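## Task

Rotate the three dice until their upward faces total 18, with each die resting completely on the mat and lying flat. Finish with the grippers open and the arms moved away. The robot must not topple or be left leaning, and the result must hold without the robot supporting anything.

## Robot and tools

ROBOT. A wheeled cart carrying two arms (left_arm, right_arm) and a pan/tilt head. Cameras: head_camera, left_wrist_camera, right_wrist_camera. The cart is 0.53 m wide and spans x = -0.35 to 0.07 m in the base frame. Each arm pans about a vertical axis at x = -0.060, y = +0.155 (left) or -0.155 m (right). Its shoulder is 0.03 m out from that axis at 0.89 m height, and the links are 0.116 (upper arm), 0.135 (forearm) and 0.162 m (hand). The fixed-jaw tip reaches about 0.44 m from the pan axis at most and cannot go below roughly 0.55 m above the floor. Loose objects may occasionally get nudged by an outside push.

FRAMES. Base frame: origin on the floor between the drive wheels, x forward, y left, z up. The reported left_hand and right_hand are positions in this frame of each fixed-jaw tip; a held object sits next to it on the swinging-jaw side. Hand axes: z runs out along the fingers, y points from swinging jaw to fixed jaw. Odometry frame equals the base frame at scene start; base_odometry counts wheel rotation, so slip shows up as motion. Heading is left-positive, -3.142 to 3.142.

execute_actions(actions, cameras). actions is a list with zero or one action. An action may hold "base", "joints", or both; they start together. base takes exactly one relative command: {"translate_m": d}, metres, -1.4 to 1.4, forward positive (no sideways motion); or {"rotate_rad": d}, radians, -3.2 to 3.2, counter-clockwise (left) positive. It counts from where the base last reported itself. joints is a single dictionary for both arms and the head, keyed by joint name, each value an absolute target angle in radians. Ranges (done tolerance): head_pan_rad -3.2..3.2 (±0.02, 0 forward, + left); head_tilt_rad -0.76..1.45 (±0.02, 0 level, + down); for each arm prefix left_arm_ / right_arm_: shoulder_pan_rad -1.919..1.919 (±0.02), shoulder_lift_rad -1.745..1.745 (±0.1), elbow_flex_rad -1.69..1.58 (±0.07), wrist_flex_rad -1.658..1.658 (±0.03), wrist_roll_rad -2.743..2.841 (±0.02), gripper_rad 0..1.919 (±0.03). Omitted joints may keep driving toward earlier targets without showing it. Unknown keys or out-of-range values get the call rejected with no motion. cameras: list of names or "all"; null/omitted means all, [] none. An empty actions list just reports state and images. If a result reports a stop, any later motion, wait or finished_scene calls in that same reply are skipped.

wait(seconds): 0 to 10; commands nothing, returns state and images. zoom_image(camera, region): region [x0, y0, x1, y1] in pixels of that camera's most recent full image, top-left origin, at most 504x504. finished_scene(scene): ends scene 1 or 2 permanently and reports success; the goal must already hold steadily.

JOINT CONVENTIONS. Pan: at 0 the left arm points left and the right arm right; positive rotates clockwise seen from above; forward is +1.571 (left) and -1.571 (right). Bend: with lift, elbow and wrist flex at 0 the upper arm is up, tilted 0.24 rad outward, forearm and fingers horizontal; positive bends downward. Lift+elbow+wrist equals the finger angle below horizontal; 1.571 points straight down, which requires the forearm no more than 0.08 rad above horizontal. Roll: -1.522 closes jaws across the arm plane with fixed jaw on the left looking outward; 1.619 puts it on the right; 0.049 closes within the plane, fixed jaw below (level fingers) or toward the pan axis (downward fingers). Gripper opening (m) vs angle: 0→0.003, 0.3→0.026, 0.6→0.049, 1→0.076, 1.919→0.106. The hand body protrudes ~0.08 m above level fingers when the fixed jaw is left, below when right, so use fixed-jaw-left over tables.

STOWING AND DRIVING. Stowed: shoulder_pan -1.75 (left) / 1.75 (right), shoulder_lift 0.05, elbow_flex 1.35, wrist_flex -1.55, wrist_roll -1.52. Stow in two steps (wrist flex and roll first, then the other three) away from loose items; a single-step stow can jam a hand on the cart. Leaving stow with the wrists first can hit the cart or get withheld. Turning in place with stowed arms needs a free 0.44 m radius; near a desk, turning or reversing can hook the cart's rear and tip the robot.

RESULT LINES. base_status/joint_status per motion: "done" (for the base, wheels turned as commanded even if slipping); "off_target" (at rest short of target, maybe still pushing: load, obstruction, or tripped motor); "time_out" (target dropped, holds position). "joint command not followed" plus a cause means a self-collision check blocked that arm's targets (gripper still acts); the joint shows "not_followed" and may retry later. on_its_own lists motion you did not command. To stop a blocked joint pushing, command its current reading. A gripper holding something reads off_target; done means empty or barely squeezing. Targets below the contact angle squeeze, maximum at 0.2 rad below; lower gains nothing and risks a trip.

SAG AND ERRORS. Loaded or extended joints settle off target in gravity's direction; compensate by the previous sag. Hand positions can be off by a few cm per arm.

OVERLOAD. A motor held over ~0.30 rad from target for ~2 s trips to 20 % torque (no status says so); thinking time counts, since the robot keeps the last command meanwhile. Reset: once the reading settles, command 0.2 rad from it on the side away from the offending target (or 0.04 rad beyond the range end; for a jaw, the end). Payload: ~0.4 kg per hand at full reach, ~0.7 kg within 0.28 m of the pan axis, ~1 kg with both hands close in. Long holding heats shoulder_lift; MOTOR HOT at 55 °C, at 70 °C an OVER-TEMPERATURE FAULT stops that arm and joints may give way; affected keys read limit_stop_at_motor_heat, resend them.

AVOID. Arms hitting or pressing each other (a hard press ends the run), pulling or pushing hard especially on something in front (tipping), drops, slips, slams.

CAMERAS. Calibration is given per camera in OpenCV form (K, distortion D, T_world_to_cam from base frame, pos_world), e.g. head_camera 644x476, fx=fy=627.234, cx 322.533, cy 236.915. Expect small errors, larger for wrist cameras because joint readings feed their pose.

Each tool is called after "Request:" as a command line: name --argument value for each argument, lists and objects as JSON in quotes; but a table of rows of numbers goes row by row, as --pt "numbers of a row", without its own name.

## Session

Request:
execute_actions --actions '[]'

Scene clock: 0.00 s.
base_odometry: x=+0.000 y=+0.000 heading=+0.000 (m, m, rad; odometry frame)
base_status: not commanded
joint_positions: head_pan_rad=-0.028 head_tilt_rad=-0.013 left_arm_shoulder_pan_rad=-1.763 left_arm_shoulder_lift_rad=+0.062 left_arm_elbow_flex_rad=+1.378 left_arm_wrist_flex_rad=-1.568 left_arm_wrist_roll_rad=-1.489 left_arm_gripper_rad=+1.920 right_arm_shoulder_pan_rad=+1.741 right_arm_shoulder_lift_rad=+0.050 right_arm_elbow_flex_rad=+1.348 right_arm_wrist_flex_rad=-1.555 right_arm_wrist_roll_rad=-1.543 right_arm_gripper_rad=+1.920
joint_status: not commanded
left_hand: x=-0.3013 y=+0.1001 z=+0.8916 quat_wxyz=(-0.060, -0.656, -0.074, +0.749) (m; base frame)
right_hand: x=-0.3086 y=-0.1202 z=+0.8981 quat_wxyz=(-0.056, +0.646, -0.062, -0.758) (m; base frame)
pictures: head_camera, left_wrist_camera, right_wrist_camera
camera_calibration (this result's frames):
head_camera: T_world_to_cam=[[0.0228663, -0.999126, 0.0349889, -0.0427151], [0.0267005, -0.0343752, -0.999052, 1.19265], [0.999382, 0.0237789, 0.0258911, 0.00810022], [0, 0, 0, 1]] pos_world=[-0.0389628, -0.00187278, 1.1928]
left_wrist_camera: T_world_to_cam=[[-0.158323, 0.985335, 0.0636267, -0.209647], [0.400789, 0.123023, -0.907873, 0.940882], [-0.902387, -0.118237, -0.414389, 0.174979], [0, 0, 0, 1]] pos_world=[-0.252388, 0.111511, 0.94005]
right_wrist_camera: T_world_to_cam=[[0.215035, 0.976606, -0.000198363, 0.170862], [0.36081, -0.0796341, -0.929233, 0.958875], [-0.907511, 0.199746, -0.369494, 0.138437], [0, 0, 0, 1]] pos_world=[-0.25708, -0.118158, 0.942204]
Images, in order (width x height): head_camera 644x476, left_wrist_camera 644x476, right_wrist_camera 644x476.

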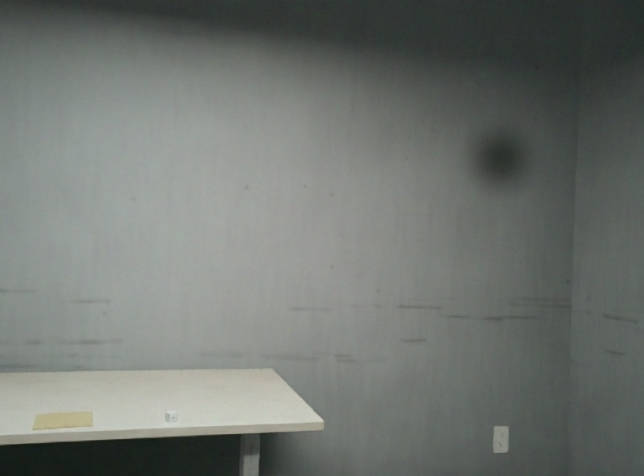

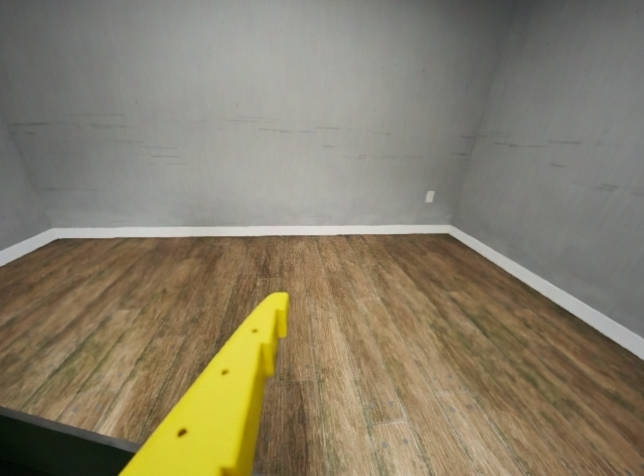

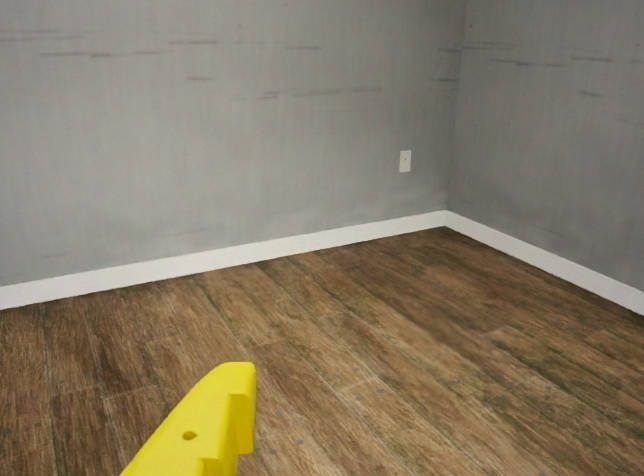

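All sixes needed. Look, and unstow simultaneously.

Request:
execute_actions --actions '[{"joints":{"head_pan_rad":0.4,"head_tilt_rad":0.4,"left_arm_shoulder_pan_rad":1.0,"left_arm_shoulder_lift_rad":0.0,"left_arm_elbow_flex_rad":0.3,"right_arm_shoulder_pan_rad":-1.0,"right_arm_shoulder_lift_rad":0.0,"right_arm_elbow_flex_rad":0.3}}]' --cameras '["head_camera"]'

Scene clock: 7.43 s.
base_odometry: x=+0.000 y=+0.000 heading=+0.000 (m, m, rad; odometry frame)
base_status: not commanded
joint_positions: head_pan_rad=+0.390 head_tilt_rad=+0.393 left_arm_shoulder_pan_rad=+0.993 left_arm_shoulder_lift_rad=+0.032 left_arm_elbow_flex_rad=+0.335 left_arm_wrist_flex_rad=-1.568 left_arm_wrist_roll_rad=-1.489 left_arm_gripper_rad=+1.920 right_arm_shoulder_pan_rad=-0.993 right_arm_shoulder_lift_rad=+0.039 right_arm_elbow_flex_rad=+0.334 right_arm_wrist_flex_rad=-1.555 right_arm_wrist_roll_rad=-1.543 right_arm_gripper_rad=+1.920
joint_status: all done
left_hand: x=+0.1439 y=+0.2970 z=+1.1115 quat_wxyz=(+0.947, -0.055, +0.176, +0.264) (m; base frame)
right_hand: x=+0.1546 y=-0.2857 z=+1.1096 quat_wxyz=(+0.943, +0.057, +0.185, -0.270) (m; base frame)
pictures: head_camera
camera_calibration (this result's frames):
head_camera: T_world_to_cam=[[0.435588, -0.900066, 0.0119879, 0.00315696], [-0.328819, -0.171501, -0.92869, 1.09495], [0.837939, 0.400584, -0.370663, 0.456946], [0, 0, 0, 1]] pos_world=[-0.0242264, 0.00758206, 1.18621]
Images, in order (width x height): head_camera 644x476.

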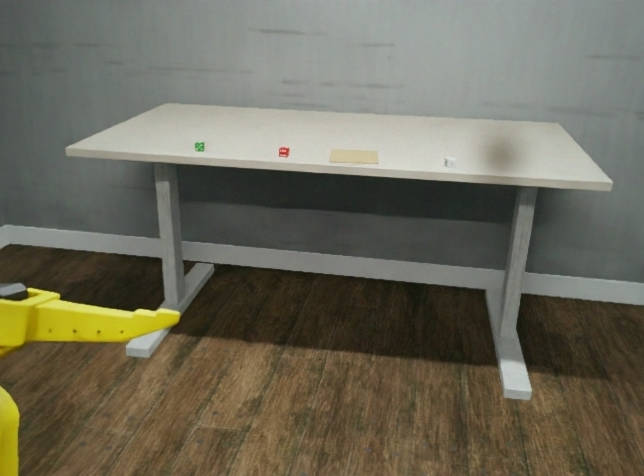

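Request:
execute_actions --actions '[{"base":{"rotate_rad":0.76},"joints":{"head_pan_rad":0,"head_tilt_rad":0.5}}]' --cameras '[]'

Request:
execute_actions --actions '[{"base":{"translate_m":0.6}}]' --cameras '[]'

Request:
execute_actions --actions '[{"base":{"rotate_rad":-0.5}}]' --cameras '[]'

Request:
execute_actions --actions '[{"base":{"translate_m":0.6}}]' --cameras '["head_camera"]'

Scene clock: 18.47 s.
base_odometry: x=-0.001 y=+0.000 heading=+0.759 (m, m, rad; odometry frame)
base_status: done
joint_positions: head_pan_rad=+0.010 head_tilt_rad=+0.494 left_arm_shoulder_pan_rad=+0.996 left_arm_shoulder_lift_rad=+0.032 left_arm_elbow_flex_rad=+0.335 left_arm_wrist_flex_rad=-1.568 left_arm_wrist_roll_rad=-1.489 left_arm_gripper_rad=+1.920 right_arm_shoulder_pan_rad=-0.994 right_arm_shoulder_lift_rad=+0.039 right_arm_elbow_flex_rad=+0.334 right_arm_wrist_flex_rad=-1.555 right_arm_wrist_roll_rad=-1.543 right_arm_gripper_rad=+1.920
joint_status: all done
left_hand: x=+0.1443 y=+0.2964 z=+1.1115 quat_wxyz=(+0.947, -0.055, +0.176, +0.263) (m; base frame)
right_hand: x=+0.1548 y=-0.2854 z=+1.1096 quat_wxyz=(+0.944, +0.057, +0.185, -0.269) (m; base frame)
pictures: none
No camera images: the call's "cameras" was empty. Leave "cameras" out to get every camera's image.

Scene clock: 22.30 s.
base_odometry: x=+0.434 y=+0.414 heading=+0.760 (m, m, rad; odometry frame)
base_status: done
joint_positions: head_pan_rad=+0.010 head_tilt_rad=+0.494 left_arm_shoulder_pan_rad=+0.996 left_arm_shoulder_lift_rad=+0.032 left_arm_elbow_flex_rad=+0.334 left_arm_wrist_flex_rad=-1.568 left_arm_wrist_roll_rad=-1.489 left_arm_gripper_rad=+1.920 right_arm_shoulder_pan_rad=-0.994 right_arm_shoulder_lift_rad=+0.039 right_arm_elbow_flex_rad=+0.334 right_arm_wrist_flex_rad=-1.555 right_arm_wrist_roll_rad=-1.543 right_arm_gripper_rad=+1.920
joint_status: not commanded
left_hand: x=+0.1442 y=+0.2963 z=+1.1117 quat_wxyz=(+0.947, -0.055, +0.175, +0.263) (m; base frame)
right_hand: x=+0.1548 y=-0.2854 z=+1.1096 quat_wxyz=(+0.944, +0.057, +0.185, -0.269) (m; base frame)
pictures: none
No camera images: the call's "cameras" was empty. Leave "cameras" out to get every camera's image.

Scene clock: 23.67 s.
base_odometry: x=+0.433 y=+0.414 heading=+0.261 (m, m, rad; odometry frame)
base_status: done
joint_positions: head_pan_rad=+0.010 head_tilt_rad=+0.494 left_arm_shoulder_pan_rad=+0.996 left_arm_shoulder_lift_rad=+0.032 left_arm_elbow_flex_rad=+0.334 left_arm_wrist_flex_rad=-1.568 left_arm_wrist_roll_rad=-1.489 left_arm_gripper_rad=+1.920 right_arm_shoulder_pan_rad=-0.994 right_arm_shoulder_lift_rad=+0.039 right_arm_elbow_flex_rad=+0.334 right_arm_wrist_flex_rad=-1.555 right_arm_wrist_roll_rad=-1.543 right_arm_gripper_rad=+1.920
joint_status: not commanded
left_hand: x=+0.1442 y=+0.2963 z=+1.1117 quat_wxyz=(+0.947, -0.055, +0.175, +0.263) (m; base frame)
right_hand: x=+0.1548 y=-0.2854 z=+1.1096 quat_wxyz=(+0.944, +0.057, +0.185, -0.269) (m; base frame)
pictures: none
No camera images: the call's "cameras" was empty. Leave "cameras" out to get every camera's image.

Scene clock: 27.50 s.
base_odometry: x=+1.013 y=+0.567 heading=+0.260 (m, m, rad; odometry frame)
base_status: done
joint_positions: head_pan_rad=+0.010 head_tilt_rad=+0.494 left_arm_shoulder_pan_rad=+0.996 left_arm_shoulder_lift_rad=+0.032 left_arm_elbow_flex_rad=+0.334 left_arm_wrist_flex_rad=-1.568 left_arm_wrist_roll_rad=-1.489 left_arm_gripper_rad=+1.920 right_arm_shoulder_pan_rad=-0.994 right_arm_shoulder_lift_rad=+0.039 right_arm_elbow_flex_rad=+0.334 right_arm_wrist_flex_rad=-1.555 right_arm_wrist_roll_rad=-1.543 right_arm_gripper_rad=+1.920
joint_status: not commanded
left_hand: x=+0.1442 y=+0.2963 z=+1.1117 quat_wxyz=(+0.947, -0.055, +0.175, +0.263) (m; base frame)
right_hand: x=+0.1548 y=-0.2854 z=+1.1096 quat_wxyz=(+0.944, +0.057, +0.185, -0.269) (m; base frame)
pictures: head_camera
camera_calibration (this result's frames):
head_camera: T_world_to_cam=[[0.0714915, -0.997424, 0.00583034, -0.00686823], [-0.460413, -0.0381848, -0.886883, 1.04065], [0.884822, 0.0607203, -0.461956, 0.564228], [0, 0, 0, 1]] pos_world=[-0.0196227, -0.00137369, 1.18362]
Images, in order (width x height): head_camera 644x476.

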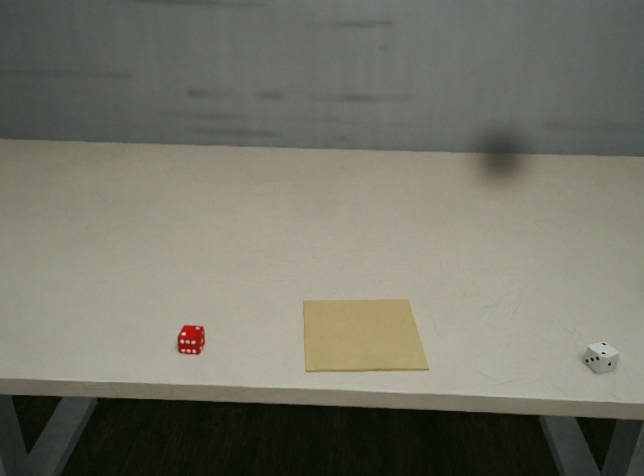

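Request:
execute_actions --actions '[{"base":{"translate_m":0.34},"joints":{"head_tilt_rad":0.9,"head_pan_rad":0.45,"left_arm_shoulder_pan_rad":0.3,"left_arm_wrist_flex_rad":1.0,"left_arm_gripper_rad":0.8,"right_arm_shoulder_pan_rad":-0.3,"right_arm_wrist_flex_rad":1.0,"right_arm_gripper_rad":0.8}}]' --cameras '["head_camera"]'

Request:
zoom_image --camera "head_camera" --region '[0,150,400,450]'

Request:
execute_actions --actions '[{"joints":{"head_pan_rad":-0.45}}]' --cameras '["head_camera"]'

Scene clock: 39.90 s.
base_odometry: x=+1.342 y=+0.655 heading=+0.261 (m, m, rad; odometry frame)
base_status: done
joint_positions: head_pan_rad=+0.440 head_tilt_rad=+0.895 left_arm_shoulder_pan_rad=+0.305 left_arm_shoulder_lift_rad=+0.032 left_arm_elbow_flex_rad=+0.334 left_arm_wrist_flex_rad=+0.995 left_arm_wrist_roll_rad=-1.489 left_arm_gripper_rad=+0.807 right_arm_shoulder_pan_rad=-0.307 right_arm_shoulder_lift_rad=+0.039 right_arm_elbow_flex_rad=+0.333 right_arm_wrist_flex_rad=+0.995 right_arm_wrist_roll_rad=-1.543 right_arm_gripper_rad=+0.808
joint_status: all done
left_hand: x=-0.0005 y=+0.3698 z=+0.8051 quat_wxyz=(+0.085, -0.602, +0.792, +0.060) (m; base frame)
right_hand: x=+0.0148 y=-0.3651 z=+0.8041 quat_wxyz=(+0.083, +0.596, +0.796, -0.059) (m; base frame)
pictures: head_camera
camera_calibration (this result's frames):
head_camera: T_world_to_cam=[[0.478527, -0.877875, -0.018668, 0.04046], [-0.682676, -0.358585, -0.636687, 0.742227], [0.552237, 0.317416, -0.770896, 0.904187], [0, 0, 0, 1]] pos_world=[-0.0119868, 0.0146671, 1.17036]
Images, in order (width x height): head_camera 644x476.

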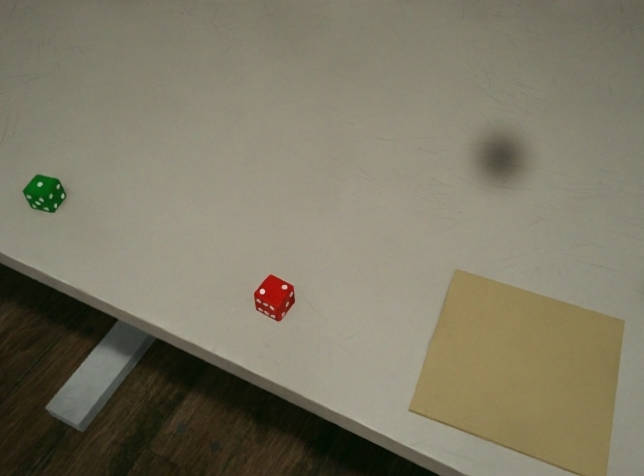

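Region (0, 150, 400, 450) of head_camera's 644x476 image, scaled by 1.260; it fills the top 378 rows of this view, and the rest is white.

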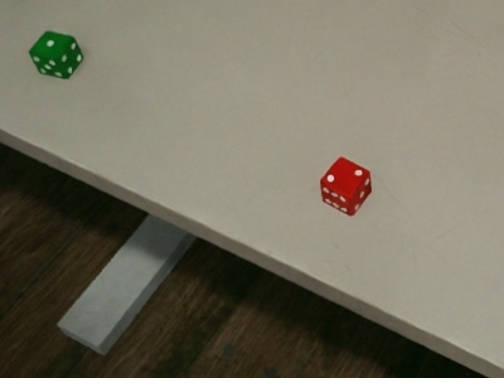

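Scene clock: 41.30 s.
base_odometry: x=+1.342 y=+0.655 heading=+0.261 (m, m, rad; odometry frame)
base_status: not commanded
joint_positions: head_pan_rad=-0.440 head_tilt_rad=+0.895 left_arm_shoulder_pan_rad=+0.305 left_arm_shoulder_lift_rad=+0.032 left_arm_elbow_flex_rad=+0.334 left_arm_wrist_flex_rad=+0.995 left_arm_wrist_roll_rad=-1.489 left_arm_gripper_rad=+0.807 right_arm_shoulder_pan_rad=-0.307 right_arm_shoulder_lift_rad=+0.039 right_arm_elbow_flex_rad=+0.333 right_arm_wrist_flex_rad=+0.995 right_arm_wrist_roll_rad=-1.543 right_arm_gripper_rad=+0.808
joint_status: all done
left_hand: x=-0.0005 y=+0.3698 z=+0.8051 quat_wxyz=(+0.085, -0.602, +0.792, +0.060) (m; base frame)
right_hand: x=+0.0148 y=-0.3651 z=+0.8041 quat_wxyz=(+0.083, +0.596, +0.796, -0.059) (m; base frame)
pictures: head_camera
camera_calibration (this result's frames):
head_camera: T_world_to_cam=[[-0.371769, -0.928137, -0.018668, 0.0004961], [-0.711327, 0.297731, -0.636687, 0.74088], [0.596491, -0.223422, -0.770896, 0.906266], [0, 0, 0, 1]] pos_world=[-0.0133878, -0.0176428, 1.17036]
Images, in order (width x height): head_camera 644x476.

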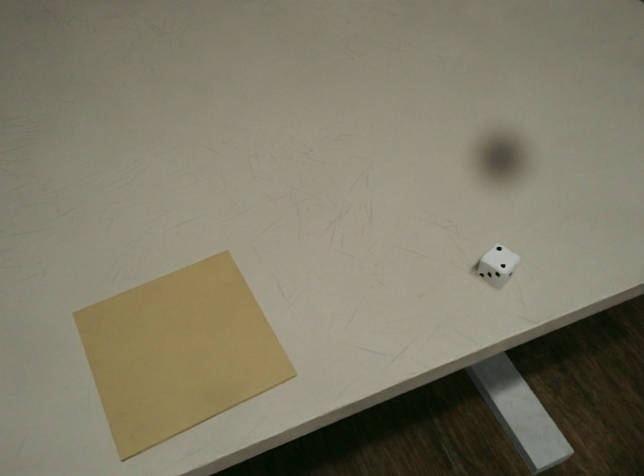

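Request:
execute_actions --actions '[{"base":{"translate_m":0.04},"joints":{"head_pan_rad":0.2,"head_tilt_rad":0.95,"left_arm_shoulder_lift_rad":0.33,"left_arm_elbow_flex_rad":-0.17,"left_arm_wrist_flex_rad":1.33,"left_arm_wrist_roll_rad":1.62,"left_arm_shoulder_pan_rad":1.42}}]' --cameras '["head_camera","left_wrist_camera"]'

Scene clock: 63.63 s.
base_odometry: x=+1.381 y=+0.665 heading=+0.262 (m, m, rad; odometry frame)
base_status: done
joint_positions: head_pan_rad=+0.190 head_tilt_rad=+0.945 left_arm_shoulder_pan_rad=+1.414 left_arm_shoulder_lift_rad=+0.344 left_arm_elbow_flex_rad=-0.137 left_arm_wrist_flex_rad=+1.325 left_arm_wrist_roll_rad=+1.611 left_arm_gripper_rad=+0.807 right_arm_shoulder_pan_rad=-0.306 right_arm_shoulder_lift_rad=+0.039 right_arm_elbow_flex_rad=+0.333 right_arm_wrist_flex_rad=+0.995 right_arm_wrist_roll_rad=-1.543 right_arm_gripper_rad=+0.808
joint_status: all done
left_hand: x=+0.1726 y=+0.1837 z=+0.8076 quat_wxyz=(+0.002, -0.997, -0.074, -0.020) (m; base frame)
right_hand: x=+0.0145 y=-0.3652 z=+0.8041 quat_wxyz=(+0.083, +0.597, +0.796, -0.060) (m; base frame)
pictures: head_camera, left_wrist_camera
camera_calibration (this result's frames):
head_camera: T_world_to_cam=[[0.245416, -0.969177, -0.0215991, 0.0328775], [-0.780553, -0.184342, -0.59729, 0.692281], [0.574898, 0.163444, -0.801734, 0.940746], [0, 0, 0, 1]] pos_world=[-0.00854074, 0.00572076, 1.16843]
left_wrist_camera: T_world_to_cam=[[-0.182911, 0.982848, 0.0235317, -0.174478], [0.815229, 0.138252, 0.562396, -0.597332], [0.549496, 0.122052, -0.826533, 0.615759], [0, 0, 0, 1]] pos_world=[0.11669, 0.178913, 0.848988]
Images, in order (width x height): head_camera 644x476, left_wrist_camera 644x476.

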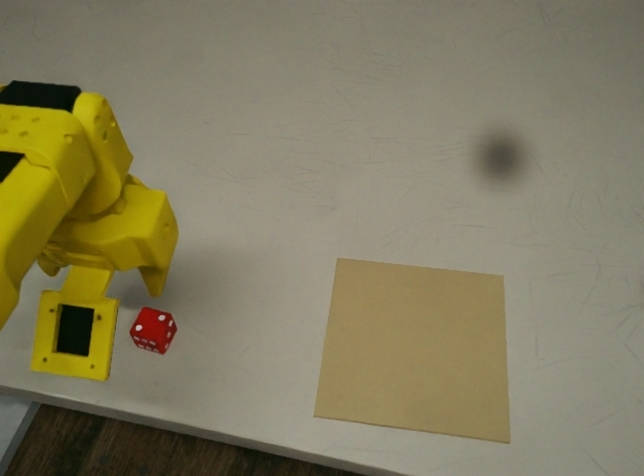

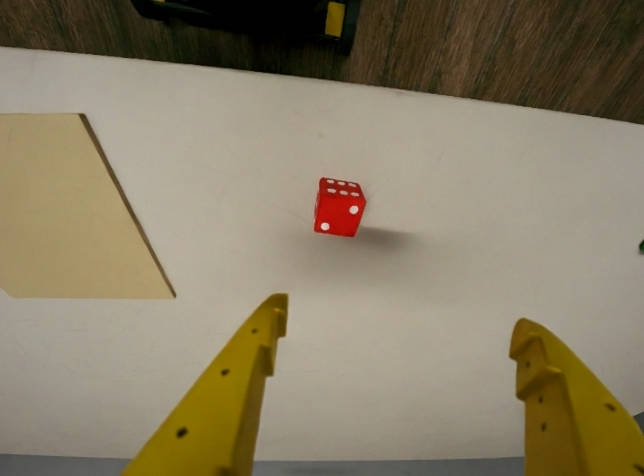

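Request:
execute_actions --actions '[{"joints":{"left_arm_shoulder_lift_rad":0.63,"left_arm_wrist_flex_rad":1.1,"left_arm_wrist_roll_rad":1.48}}]' --cameras '["left_wrist_camera"]'

Scene clock: 68.17 s.
base_odometry: x=+1.381 y=+0.665 heading=+0.262 (m, m, rad; odometry frame)
base_status: not commanded
joint_positions: head_pan_rad=+0.190 head_tilt_rad=+0.945 left_arm_shoulder_pan_rad=+1.414 left_arm_shoulder_lift_rad=+0.646 left_arm_elbow_flex_rad=-0.139 left_arm_wrist_flex_rad=+1.106 left_arm_wrist_roll_rad=+1.489 left_arm_gripper_rad=+0.807 right_arm_shoulder_pan_rad=-0.306 right_arm_shoulder_lift_rad=+0.039 right_arm_elbow_flex_rad=+0.333 right_arm_wrist_flex_rad=+0.995 right_arm_wrist_roll_rad=-1.543 right_arm_gripper_rad=+0.808
joint_status: all done
left_hand: x=+0.1718 y=+0.1836 z=+0.7457 quat_wxyz=(-0.003, -1.000, -0.013, +0.021) (m; base frame)
right_hand: x=+0.0145 y=-0.3652 z=+0.8041 quat_wxyz=(+0.083, +0.597, +0.796, -0.060) (m; base frame)
pictures: left_wrist_camera
camera_calibration (this result's frames):
left_wrist_camera: T_world_to_cam=[[-0.0593455, 0.998027, 0.0204835, -0.194826], [0.86869, 0.0415239, 0.493613, -0.501969], [0.491789, 0.0470875, -0.86944, 0.620766], [0, 0, 0, 1]] pos_world=[0.119208, 0.186055, 0.791489]
Images, in order (width x height): left_wrist_camera 644x476.

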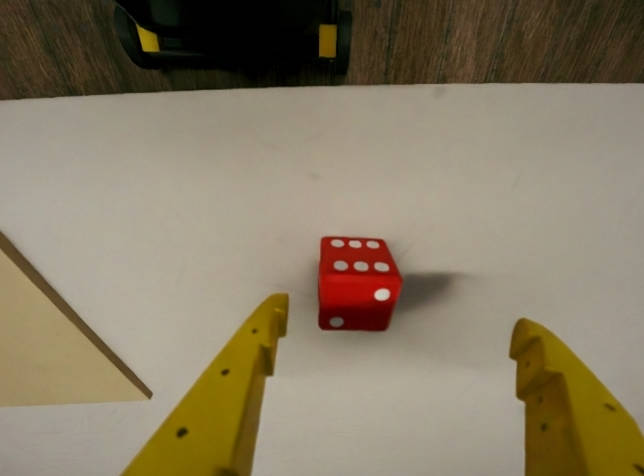

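Request:
execute_actions --actions '[{"joints":{"left_arm_shoulder_lift_rad":0.725,"left_arm_wrist_flex_rad":1.0}}]' --cameras '["left_wrist_camera"]'

Request:
execute_actions --actions '[{"joints":{"left_arm_gripper_rad":0.1}}]' --cameras '["left_wrist_camera"]'

Scene clock: 74.50 s.
base_odometry: x=+1.381 y=+0.665 heading=+0.262 (m, m, rad; odometry frame)
base_status: not commanded
joint_positions: head_pan_rad=+0.190 head_tilt_rad=+0.945 left_arm_shoulder_pan_rad=+1.414 left_arm_shoulder_lift_rad=+0.741 left_arm_elbow_flex_rad=-0.140 left_arm_wrist_flex_rad=+1.005 left_arm_wrist_roll_rad=+1.489 left_arm_gripper_rad=+0.807 right_arm_shoulder_pan_rad=-0.306 right_arm_shoulder_lift_rad=+0.039 right_arm_elbow_flex_rad=+0.333 right_arm_wrist_flex_rad=+0.995 right_arm_wrist_roll_rad=-1.543 right_arm_gripper_rad=+0.808
joint_status: all done
left_hand: x=+0.1733 y=+0.1838 z=+0.7258 quat_wxyz=(-0.002, -1.000, -0.013, +0.017) (m; base frame)
right_hand: x=+0.0145 y=-0.3652 z=+0.8041 quat_wxyz=(+0.083, +0.597, +0.796, -0.060) (m; base frame)
pictures: left_wrist_camera
camera_calibration (this result's frames):
left_wrist_camera: T_world_to_cam=[[-0.0595035, 0.998002, 0.0212308, -0.195078], [0.864925, 0.0409276, 0.500229, -0.497498], [0.498361, 0.0481284, -0.865633, 0.598588], [0, 0, 0, 1]] pos_world=[0.120378, 0.186241, 0.771163]
Images, in order (width x height): left_wrist_camera 644x476.

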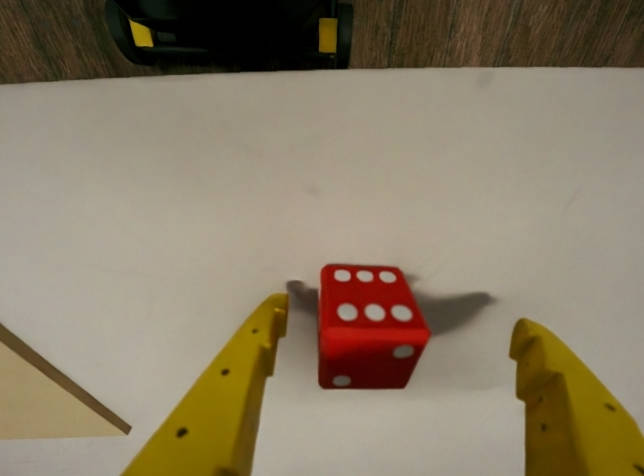

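Scene clock: 75.40 s.
base_odometry: x=+1.381 y=+0.665 heading=+0.262 (m, m, rad; odometry frame)
base_status: not commanded
joint_positions: head_pan_rad=+0.190 head_tilt_rad=+0.945 left_arm_shoulder_pan_rad=+1.414 left_arm_shoulder_lift_rad=+0.741 left_arm_elbow_flex_rad=-0.140 left_arm_wrist_flex_rad=+1.005 left_arm_wrist_roll_rad=+1.489 left_arm_gripper_rad=+0.297 right_arm_shoulder_pan_rad=-0.306 right_arm_shoulder_lift_rad=+0.039 right_arm_elbow_flex_rad=+0.333 right_arm_wrist_flex_rad=+0.995 right_arm_wrist_roll_rad=-1.543 right_arm_gripper_rad=+0.808
joint_status: left_arm_gripper_rad off_target (ended at +0.297, target +0.100)
left_hand: x=+0.1733 y=+0.1838 z=+0.7258 quat_wxyz=(-0.002, -1.000, -0.013, +0.017) (m; base frame)
right_hand: x=+0.0145 y=-0.3652 z=+0.8041 quat_wxyz=(+0.083, +0.597, +0.796, -0.060) (m; base frame)
pictures: left_wrist_camera
camera_calibration (this result's frames):
left_wrist_camera: T_world_to_cam=[[-0.0595035, 0.998002, 0.0212308, -0.195078], [0.864925, 0.0409276, 0.500229, -0.497498], [0.498361, 0.0481284, -0.865633, 0.598588], [0, 0, 0, 1]] pos_world=[0.120378, 0.186241, 0.771163]
Images, in order (width x height): left_wrist_camera 644x476.

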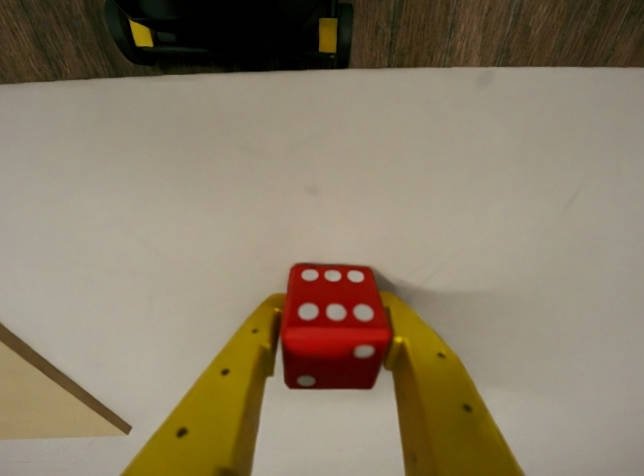

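Request:
execute_actions --actions '[{"joints":{"left_arm_shoulder_lift_rad":0.3}}]' --cameras '[]'

Request:
execute_actions --actions '[{"base":{"translate_m":-0.05},"joints":{"left_arm_wrist_roll_rad":-1.52,"left_arm_wrist_flex_rad":0.2,"left_arm_shoulder_pan_rad":1.9,"head_pan_rad":0,"head_tilt_rad":0.85}}]' --cameras '[]'

Request:
execute_actions --actions '[{"joints":{"left_arm_shoulder_lift_rad":0.9,"left_arm_elbow_flex_rad":0.0,"left_arm_wrist_flex_rad":-0.7}}]' --cameras '[]'

Request:
execute_actions --actions '[{"joints":{"left_arm_shoulder_lift_rad":1.27,"left_arm_elbow_flex_rad":-0.25,"left_arm_wrist_flex_rad":-0.86}}]' --cameras '["head_camera","left_wrist_camera"]'

Scene clock: 87.37 s.
base_odometry: x=+1.381 y=+0.665 heading=+0.262 (m, m, rad; odometry frame)
base_status: not commanded
joint_positions: head_pan_rad=+0.190 head_tilt_rad=+0.945 left_arm_shoulder_pan_rad=+1.414 left_arm_shoulder_lift_rad=+0.355 left_arm_elbow_flex_rad=-0.140 left_arm_wrist_flex_rad=+1.005 left_arm_wrist_roll_rad=+1.489 left_arm_gripper_rad=+0.297 right_arm_shoulder_pan_rad=-0.306 right_arm_shoulder_lift_rad=+0.039 right_arm_elbow_flex_rad=+0.333 right_arm_wrist_flex_rad=+0.995 right_arm_wrist_roll_rad=-1.543 right_arm_gripper_rad=+0.808
joint_status: all done
left_hand: x=+0.2210 y=+0.1914 z=+0.8153 quat_wxyz=(+0.025, -0.984, -0.013, -0.173) (m; base frame)
right_hand: x=+0.0145 y=-0.3652 z=+0.8041 quat_wxyz=(+0.083, +0.597, +0.796, -0.060) (m; base frame)
pictures: none
No camera images: the call's "cameras" was empty. Leave "cameras" out to get every camera's image.

Scene clock: 90.43 s.
base_odometry: x=+1.333 y=+0.652 heading=+0.261 (m, m, rad; odometry frame)
base_status: done
joint_positions: head_pan_rad=+0.010 head_tilt_rad=+0.865 left_arm_shoulder_pan_rad=+1.895 left_arm_shoulder_lift_rad=+0.355 left_arm_elbow_flex_rad=-0.140 left_arm_wrist_flex_rad=+0.215 left_arm_wrist_roll_rad=-1.512 left_arm_gripper_rad=+0.297 right_arm_shoulder_pan_rad=-0.306 right_arm_shoulder_lift_rad=+0.039 right_arm_elbow_flex_rad=+0.333 right_arm_wrist_flex_rad=+0.995 right_arm_wrist_roll_rad=-1.543 right_arm_gripper_rad=+0.808
joint_status: all done
left_hand: x=+0.2974 y=+0.0429 z=+0.8993 quat_wxyz=(+0.533, +0.132, +0.831, -0.090) (m; base frame)
right_hand: x=+0.0145 y=-0.3652 z=+0.8041 quat_wxyz=(+0.083, +0.597, +0.796, -0.060) (m; base frame)
pictures: none
No camera images: the call's "cameras" was empty. Leave "cameras" out to get every camera's image.

Scene clock: 91.83 s.
base_odometry: x=+1.333 y=+0.652 heading=+0.261 (m, m, rad; odometry frame)
base_status: not commanded
joint_positions: head_pan_rad=+0.010 head_tilt_rad=+0.865 left_arm_shoulder_pan_rad=+1.895 left_arm_shoulder_lift_rad=+0.922 left_arm_elbow_flex_rad=+0.002 left_arm_wrist_flex_rad=-0.684 left_arm_wrist_roll_rad=-1.512 left_arm_gripper_rad=+0.297 right_arm_shoulder_pan_rad=-0.306 right_arm_shoulder_lift_rad=+0.039 right_arm_elbow_flex_rad=+0.333 right_arm_wrist_flex_rad=+0.995 right_arm_wrist_roll_rad=-1.543 right_arm_gripper_rad=+0.808
joint_status: all done
left_hand: x=+0.3010 y=+0.0417 z=+0.7967 quat_wxyz=(+0.609, +0.123, +0.777, -0.103) (m; base frame)
right_hand: x=+0.0145 y=-0.3652 z=+0.8041 quat_wxyz=(+0.083, +0.597, +0.796, -0.060) (m; base frame)
pictures: none
No camera images: the call's "cameras" was empty. Leave "cameras" out to get every camera's image.

Scene clock: 92.90 s.
base_odometry: x=+1.333 y=+0.652 heading=+0.261 (m, m, rad; odometry frame)
base_status: not commanded
joint_positions: head_pan_rad=+0.010 head_tilt_rad=+0.865 left_arm_shoulder_pan_rad=+1.895 left_arm_shoulder_lift_rad=+1.295 left_arm_elbow_flex_rad=-0.217 left_arm_wrist_flex_rad=-0.845 left_arm_wrist_roll_rad=-1.512 left_arm_gripper_rad=+0.297 right_arm_shoulder_pan_rad=-0.306 right_arm_shoulder_lift_rad=+0.039 right_arm_elbow_flex_rad=+0.333 right_arm_wrist_flex_rad=+0.995 right_arm_wrist_roll_rad=-1.543 right_arm_gripper_rad=+0.808
joint_status: all done
left_hand: x=+0.2940 y=+0.0440 z=+0.7441 quat_wxyz=(+0.612, +0.123, +0.775, -0.103) (m; base frame)
right_hand: x=+0.0145 y=-0.3652 z=+0.8041 quat_wxyz=(+0.083, +0.597, +0.796, -0.060) (m; base frame)
pictures: head_camera, left_wrist_camera
camera_calibration (this result's frames):
head_camera: T_world_to_cam=[[0.0694844, -0.99744, -0.016871, 0.0191667], [-0.750353, -0.0411123, -0.659758, 0.7656], [0.657375, 0.0585021, -0.751289, 0.88656], [0, 0, 0, 1]] pos_world=[-0.00966438, -0.00127242, 1.1715]
left_wrist_camera: T_world_to_cam=[[-0.33149, -0.942195, 0.048818, 0.0960796], [-0.681286, 0.203259, -0.703232, 0.737616], [0.652658, -0.266374, -0.709283, 0.413163], [0, 0, 0, 1]] pos_world=[0.264723, 0.0506544, 0.807074]
Images, in order (width x height): head_camera 644x476, left_wrist_camera 644x476.

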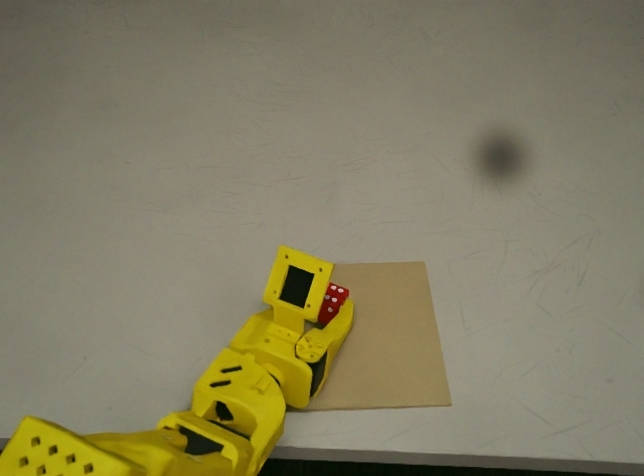

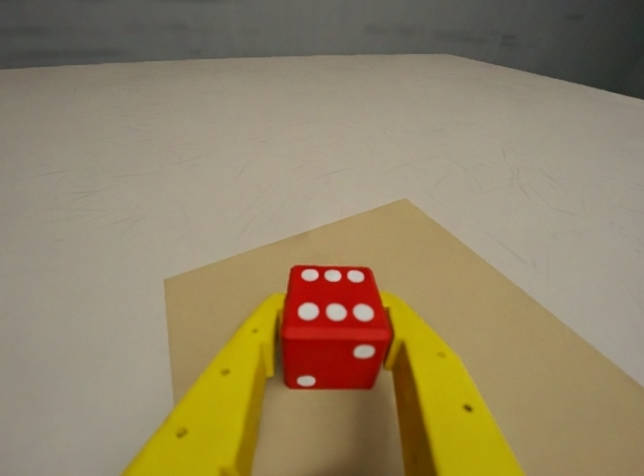

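Request:
execute_actions --actions '[{"base":{"translate_m":0.015},"joints":{"left_arm_shoulder_lift_rad":1.335}}]' --cameras '[]'

Request:
execute_actions --actions '[{"joints":{"left_arm_gripper_rad":0.6}}]' --cameras '["left_wrist_camera"]'

Request:
execute_actions --actions '[{"base":{"translate_m":-0.05}}]' --cameras '[]'

Request:
execute_actions --actions '[{"joints":{"left_arm_shoulder_lift_rad":0.2,"head_pan_rad":-0.35}}]' --cameras '["head_camera"]'

Scene clock: 100.97 s.
base_odometry: x=+1.348 y=+0.656 heading=+0.262 (m, m, rad; odometry frame)
base_status: done
joint_positions: head_pan_rad=+0.010 head_tilt_rad=+0.865 left_arm_shoulder_pan_rad=+1.898 left_arm_shoulder_lift_rad=+1.338 left_arm_elbow_flex_rad=-0.237 left_arm_wrist_flex_rad=-0.858 left_arm_wrist_roll_rad=-1.512 left_arm_gripper_rad=+0.297 right_arm_shoulder_pan_rad=-0.306 right_arm_shoulder_lift_rad=+0.039 right_arm_elbow_flex_rad=+0.333 right_arm_wrist_flex_rad=+0.995 right_arm_wrist_roll_rad=-1.543 right_arm_gripper_rad=+0.808
joint_status: all done
left_hand: x=+0.2908 y=+0.0439 z=+0.7359 quat_wxyz=(+0.607, +0.124, +0.778, -0.104) (m; base frame)
right_hand: x=+0.0145 y=-0.3652 z=+0.8041 quat_wxyz=(+0.083, +0.597, +0.796, -0.060) (m; base frame)
pictures: none
No camera images: the call's "cameras" was empty. Leave "cameras" out to get every camera's image.

Scene clock: 101.77 s.
base_odometry: x=+1.348 y=+0.656 heading=+0.262 (m, m, rad; odometry frame)
base_status: not commanded
joint_positions: head_pan_rad=+0.010 head_tilt_rad=+0.865 left_arm_shoulder_pan_rad=+1.898 left_arm_shoulder_lift_rad=+1.356 left_arm_elbow_flex_rad=-0.237 left_arm_wrist_flex_rad=-0.858 left_arm_wrist_roll_rad=-1.512 left_arm_gripper_rad=+0.592 right_arm_shoulder_pan_rad=-0.306 right_arm_shoulder_lift_rad=+0.039 right_arm_elbow_flex_rad=+0.333 right_arm_wrist_flex_rad=+0.995 right_arm_wrist_roll_rad=-1.543 right_arm_gripper_rad=+0.808
joint_status: all done
left_hand: x=+0.2880 y=+0.0449 z=+0.7297 quat_wxyz=(+0.600, +0.125, +0.783, -0.102) (m; base frame)
right_hand: x=+0.0145 y=-0.3652 z=+0.8041 quat_wxyz=(+0.083, +0.597, +0.796, -0.060) (m; base frame)
pictures: left_wrist_camera
camera_calibration (this result's frames):
left_wrist_camera: T_world_to_cam=[[-0.333027, -0.941633, 0.0491965, 0.0957228], [-0.699777, 0.211846, -0.682227, 0.712823], [0.631985, -0.261627, -0.729484, 0.427611], [0, 0, 0, 1]] pos_world=[0.260452, 0.051001, 0.793533]
Images, in order (width x height): left_wrist_camera 644x476.

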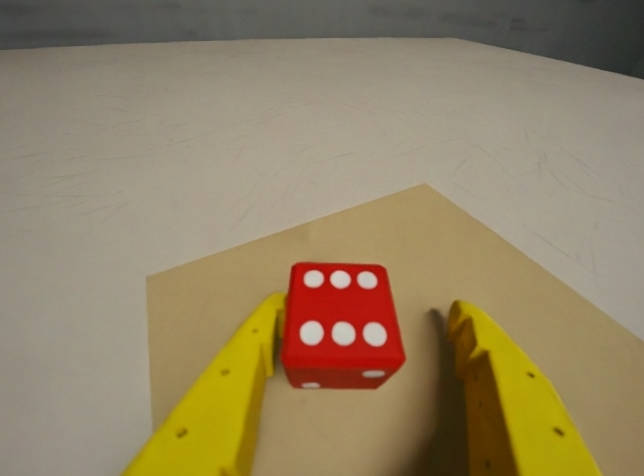

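Scene clock: 102.80 s.
base_odometry: x=+1.299 y=+0.643 heading=+0.261 (m, m, rad; odometry frame)
base_status: done
joint_positions: head_pan_rad=+0.010 head_tilt_rad=+0.865 left_arm_shoulder_pan_rad=+1.898 left_arm_shoulder_lift_rad=+1.356 left_arm_elbow_flex_rad=-0.237 left_arm_wrist_flex_rad=-0.858 left_arm_wrist_roll_rad=-1.512 left_arm_gripper_rad=+0.593 right_arm_shoulder_pan_rad=-0.306 right_arm_shoulder_lift_rad=+0.039 right_arm_elbow_flex_rad=+0.333 right_arm_wrist_flex_rad=+0.995 right_arm_wrist_roll_rad=-1.543 right_arm_gripper_rad=+0.808
joint_status: not commanded
left_hand: x=+0.2880 y=+0.0449 z=+0.7297 quat_wxyz=(+0.600, +0.125, +0.783, -0.102) (m; base frame)
right_hand: x=+0.0145 y=-0.3652 z=+0.8041 quat_wxyz=(+0.083, +0.597, +0.796, -0.060) (m; base frame)
pictures: none
No camera images: the call's "cameras" was empty. Leave "cameras" out to get every camera's image.

Scene clock: 104.23 s.
base_odometry: x=+1.299 y=+0.643 heading=+0.261 (m, m, rad; odometry frame)
base_status: not commanded
joint_positions: head_pan_rad=-0.340 head_tilt_rad=+0.865 left_arm_shoulder_pan_rad=+1.898 left_arm_shoulder_lift_rad=+0.252 left_arm_elbow_flex_rad=-0.237 left_arm_wrist_flex_rad=-0.858 left_arm_wrist_roll_rad=-1.512 left_arm_gripper_rad=+0.593 right_arm_shoulder_pan_rad=-0.306 right_arm_shoulder_lift_rad=+0.039 right_arm_elbow_flex_rad=+0.333 right_arm_wrist_flex_rad=+0.995 right_arm_wrist_roll_rad=-1.543 right_arm_gripper_rad=+0.808
joint_status: all done
left_hand: x=+0.2526 y=+0.0569 z=+1.1189 quat_wxyz=(+0.921, +0.056, +0.351, -0.157) (m; base frame)
right_hand: x=+0.0145 y=-0.3652 z=+0.8041 quat_wxyz=(+0.083, +0.597, +0.796, -0.060) (m; base frame)
pictures: head_camera
camera_calibration (this result's frames):
head_camera: T_world_to_cam=[[-0.276744, -0.960796, -0.0168651, 0.00288718], [-0.718897, 0.218651, -0.659832, 0.767164], [0.637651, -0.17048, -0.751224, 0.885558], [0, 0, 0, 1]] pos_world=[-0.0123661, -0.0139968, 1.1715]
Images, in order (width x height): head_camera 644x476.

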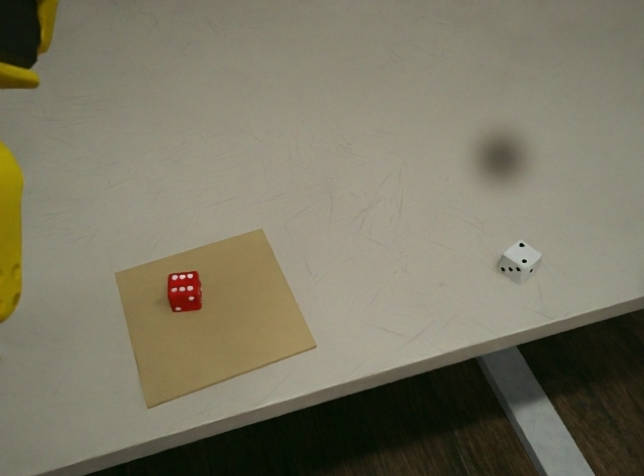

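Request:
execute_actions --actions '[{"base":{"translate_m":0.095},"joints":{"left_arm_shoulder_pan_rad":0.8,"right_arm_shoulder_pan_rad":-1.17,"right_arm_shoulder_lift_rad":0.33,"right_arm_elbow_flex_rad":-0.17,"right_arm_wrist_flex_rad":1.3,"right_arm_wrist_roll_rad":-0.23,"head_tilt_rad":0.95,"head_pan_rad":-0.5}}]' --cameras '["head_camera","right_wrist_camera"]'

Scene clock: 113.30 s.
base_odometry: x=+1.391 y=+0.668 heading=+0.262 (m, m, rad; odometry frame)
base_status: done
joint_positions: head_pan_rad=-0.490 head_tilt_rad=+0.945 left_arm_shoulder_pan_rad=+0.805 left_arm_shoulder_lift_rad=+0.250 left_arm_elbow_flex_rad=-0.237 left_arm_wrist_flex_rad=-0.858 left_arm_wrist_roll_rad=-1.512 left_arm_gripper_rad=+0.593 right_arm_shoulder_pan_rad=-1.162 right_arm_shoulder_lift_rad=+0.338 right_arm_elbow_flex_rad=-0.137 right_arm_wrist_flex_rad=+1.294 right_arm_wrist_roll_rad=-0.241 right_arm_gripper_rad=+0.808
joint_status: all done
left_hand: x=+0.1704 y=+0.3874 z=+1.1194 quat_wxyz=(+0.869, -0.134, +0.329, +0.345) (m; base frame)
right_hand: x=+0.1535 y=-0.2455 z=+0.8084 quat_wxyz=(+0.025, -0.422, +0.906, -0.028) (m; base frame)
pictures: head_camera, right_wrist_camera
camera_calibration (this result's frames):
head_camera: T_world_to_cam=[[-0.418611, -0.907909, -0.0215967, 0.00166546], [-0.722816, 0.347479, -0.597323, 0.695032], [0.549819, -0.234436, -0.80171, 0.93954], [0, 0, 0, 1]] pos_world=[-0.0134992, -0.0197354, 1.16843]
right_wrist_camera: T_world_to_cam=[[0.776964, -0.618119, 0.119399, -0.380652], [-0.587596, -0.643955, 0.489952, -0.44146], [-0.225961, -0.450833, -0.863534, 0.684681], [0, 0, 0, 1]] pos_world=[0.191064, -0.210891, 0.852989]
Images, in order (width x height): head_camera 644x476, right_wrist_camera 644x476.

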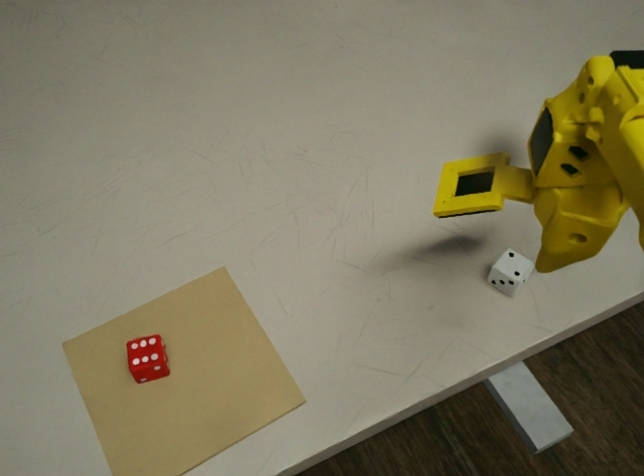

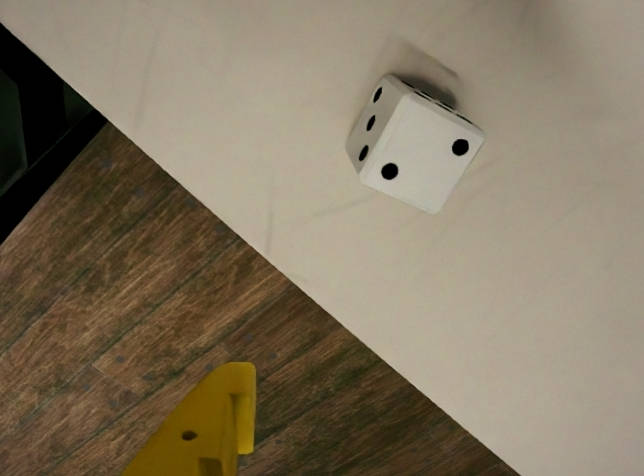

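Request:
execute_actions --actions '[{"joints":{"right_arm_shoulder_pan_rad":-1.19,"right_arm_shoulder_lift_rad":0.62,"right_arm_elbow_flex_rad":-0.37,"right_arm_wrist_flex_rad":1.17,"right_arm_wrist_roll_rad":-0.71}}]' --cameras '["right_wrist_camera"]'

Scene clock: 126.30 s.
base_odometry: x=+1.391 y=+0.668 heading=+0.262 (m, m, rad; odometry frame)
base_status: not commanded
joint_positions: head_pan_rad=-0.490 head_tilt_rad=+0.945 left_arm_shoulder_pan_rad=+0.805 left_arm_shoulder_lift_rad=+0.250 left_arm_elbow_flex_rad=-0.237 left_arm_wrist_flex_rad=-0.858 left_arm_wrist_roll_rad=-1.512 left_arm_gripper_rad=+0.593 right_arm_shoulder_pan_rad=-1.183 right_arm_shoulder_lift_rad=+0.634 right_arm_elbow_flex_rad=-0.336 right_arm_wrist_flex_rad=+1.179 right_arm_wrist_roll_rad=-0.700 right_arm_gripper_rad=+0.808
joint_status: all done
left_hand: x=+0.1704 y=+0.3874 z=+1.1194 quat_wxyz=(+0.869, -0.134, +0.329, +0.345) (m; base frame)
right_hand: x=+0.1820 y=-0.2484 z=+0.7731 quat_wxyz=(+0.039, -0.215, +0.975, -0.027) (m; base frame)
pictures: right_wrist_camera
camera_calibration (this result's frames):
right_wrist_camera: T_world_to_cam=[[0.439222, -0.890743, 0.116877, -0.404601], [-0.821868, -0.345864, 0.452671, -0.26376], [-0.36279, -0.29488, -0.883985, 0.738811], [0, 0, 0, 1]] pos_world=[0.228967, -0.23376, 0.819783]
Images, in order (width x height): right_wrist_camera 644x476.

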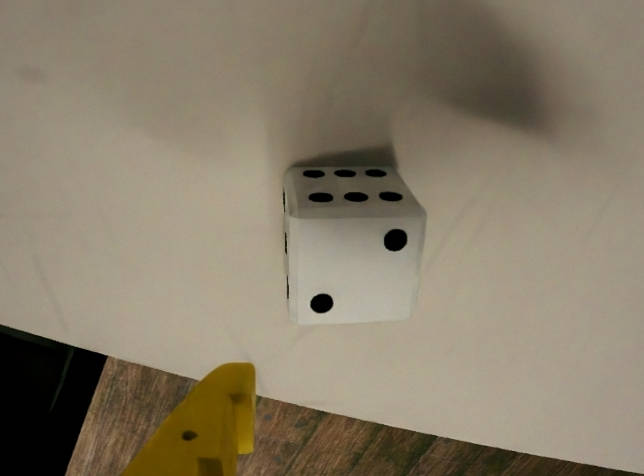

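Request:
execute_actions --actions '[{"joints":{"right_arm_shoulder_lift_rad":0.79,"right_arm_wrist_flex_rad":1.05}}]' --cameras '["right_wrist_camera"]'

Scene clock: 131.33 s.
base_odometry: x=+1.391 y=+0.668 heading=+0.262 (m, m, rad; odometry frame)
base_status: not commanded
joint_positions: head_pan_rad=-0.490 head_tilt_rad=+0.945 left_arm_shoulder_pan_rad=+0.805 left_arm_shoulder_lift_rad=+0.250 left_arm_elbow_flex_rad=-0.237 left_arm_wrist_flex_rad=-0.858 left_arm_wrist_roll_rad=-1.512 left_arm_gripper_rad=+0.593 right_arm_shoulder_pan_rad=-1.183 right_arm_shoulder_lift_rad=+0.806 right_arm_elbow_flex_rad=-0.338 right_arm_wrist_flex_rad=+1.058 right_arm_wrist_roll_rad=-0.700 right_arm_gripper_rad=+0.808
joint_status: all done
left_hand: x=+0.1704 y=+0.3874 z=+1.1194 quat_wxyz=(+0.869, -0.134, +0.329, +0.345) (m; base frame)
right_hand: x=+0.1780 y=-0.2467 z=+0.7349 quat_wxyz=(+0.019, -0.216, +0.976, -0.013) (m; base frame)
pictures: right_wrist_camera
camera_calibration (this result's frames):
right_wrist_camera: T_world_to_cam=[[0.443703, -0.892572, 0.0802626, -0.371297], [-0.800602, -0.354547, 0.483046, -0.277406], [-0.402697, -0.278587, -0.871909, 0.706319], [0, 0, 0, 1]] pos_world=[0.227086, -0.232992, 0.779647]
Images, in order (width x height): right_wrist_camera 644x476.

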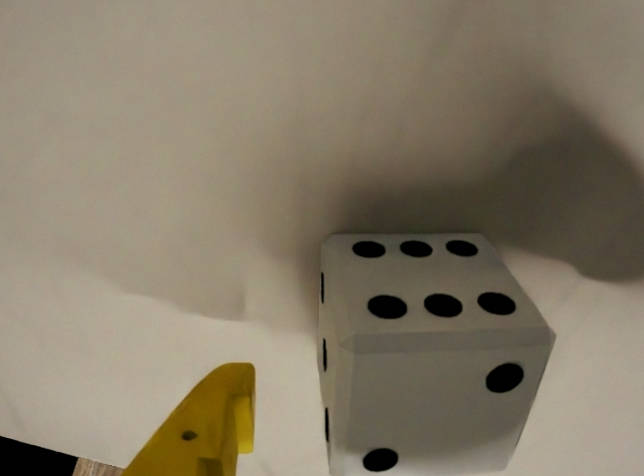

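Request:
execute_actions --actions '[{"joints":{"right_arm_shoulder_lift_rad":0.85}}]' --cameras '["right_wrist_camera"]'

Request:
execute_actions --actions '[{"joints":{"right_arm_gripper_rad":0.1}}]' --cameras '["right_wrist_camera"]'

Scene clock: 137.03 s.
base_odometry: x=+1.391 y=+0.668 heading=+0.262 (m, m, rad; odometry frame)
base_status: not commanded
joint_positions: head_pan_rad=-0.490 head_tilt_rad=+0.945 left_arm_shoulder_pan_rad=+0.805 left_arm_shoulder_lift_rad=+0.250 left_arm_elbow_flex_rad=-0.237 left_arm_wrist_flex_rad=-0.858 left_arm_wrist_roll_rad=-1.512 left_arm_gripper_rad=+0.593 right_arm_shoulder_pan_rad=-1.183 right_arm_shoulder_lift_rad=+0.856 right_arm_elbow_flex_rad=-0.342 right_arm_wrist_flex_rad=+1.058 right_arm_wrist_roll_rad=-0.700 right_arm_gripper_rad=+0.808
joint_status: all done
left_hand: x=+0.1704 y=+0.3874 z=+1.1194 quat_wxyz=(+0.869, -0.134, +0.329, +0.345) (m; base frame)
right_hand: x=+0.1713 y=-0.2440 z=+0.7243 quat_wxyz=(+0.000, -0.216, +0.976, +0.000) (m; base frame)
pictures: right_wrist_camera
camera_calibration (this result's frames):
right_wrist_camera: T_world_to_cam=[[0.446388, -0.893669, 0.0457596, -0.340709], [-0.779434, -0.363189, 0.510467, -0.302301], [-0.439569, -0.263533, -0.858679, 0.69549], [0, 0, 0, 1]] pos_world=[0.222181, -0.230989, 0.767108]
Images, in order (width x height): right_wrist_camera 644x476.

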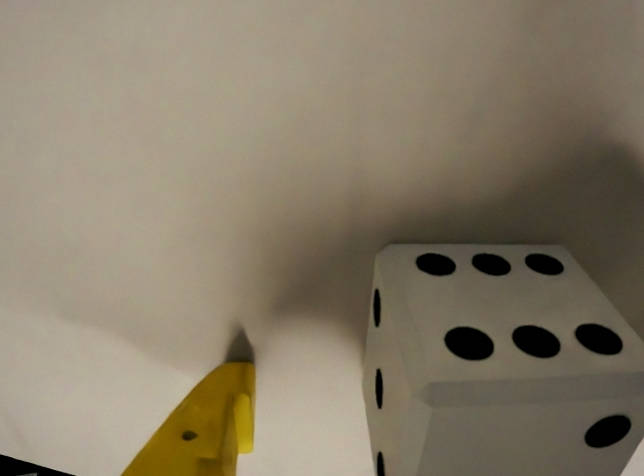

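Scene clock: 137.93 s.
base_odometry: x=+1.391 y=+0.668 heading=+0.262 (m, m, rad; odometry frame)
base_status: not commanded
joint_positions: head_pan_rad=-0.490 head_tilt_rad=+0.945 left_arm_shoulder_pan_rad=+0.805 left_arm_shoulder_lift_rad=+0.250 left_arm_elbow_flex_rad=-0.237 left_arm_wrist_flex_rad=-0.858 left_arm_wrist_roll_rad=-1.512 left_arm_gripper_rad=+0.593 right_arm_shoulder_pan_rad=-1.183 right_arm_shoulder_lift_rad=+0.856 right_arm_elbow_flex_rad=-0.352 right_arm_wrist_flex_rad=+1.054 right_arm_wrist_roll_rad=-0.700 right_arm_gripper_rad=+0.298
joint_status: right_arm_gripper_rad off_target (ended at +0.298, target +0.100)
left_hand: x=+0.1704 y=+0.3874 z=+1.1194 quat_wxyz=(+0.869, -0.134, +0.329, +0.345) (m; base frame)
right_hand: x=+0.1736 y=-0.2449 z=+0.7253 quat_wxyz=(+0.005, -0.216, +0.976, -0.003) (m; base frame)
pictures: right_wrist_camera
camera_calibration (this result's frames):
right_wrist_camera: T_world_to_cam=[[0.445816, -0.893435, 0.0549729, -0.349187], [-0.785192, -0.360838, 0.503258, -0.294549], [-0.429792, -0.267525, -0.862386, 0.69718], [0, 0, 0, 1]] pos_world=[0.224038, -0.231747, 0.768668]
Images, in order (width x height): right_wrist_camera 644x476.

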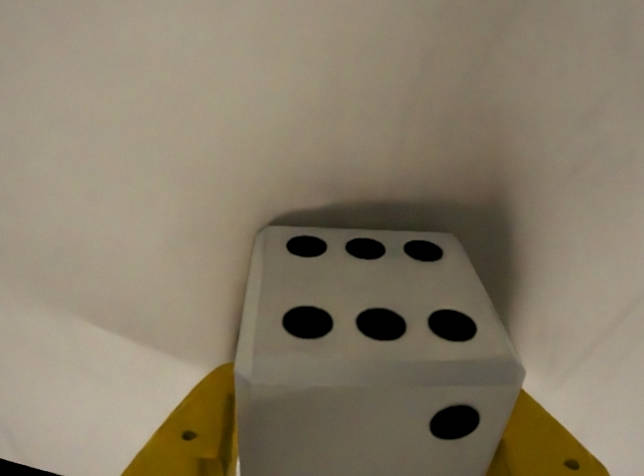

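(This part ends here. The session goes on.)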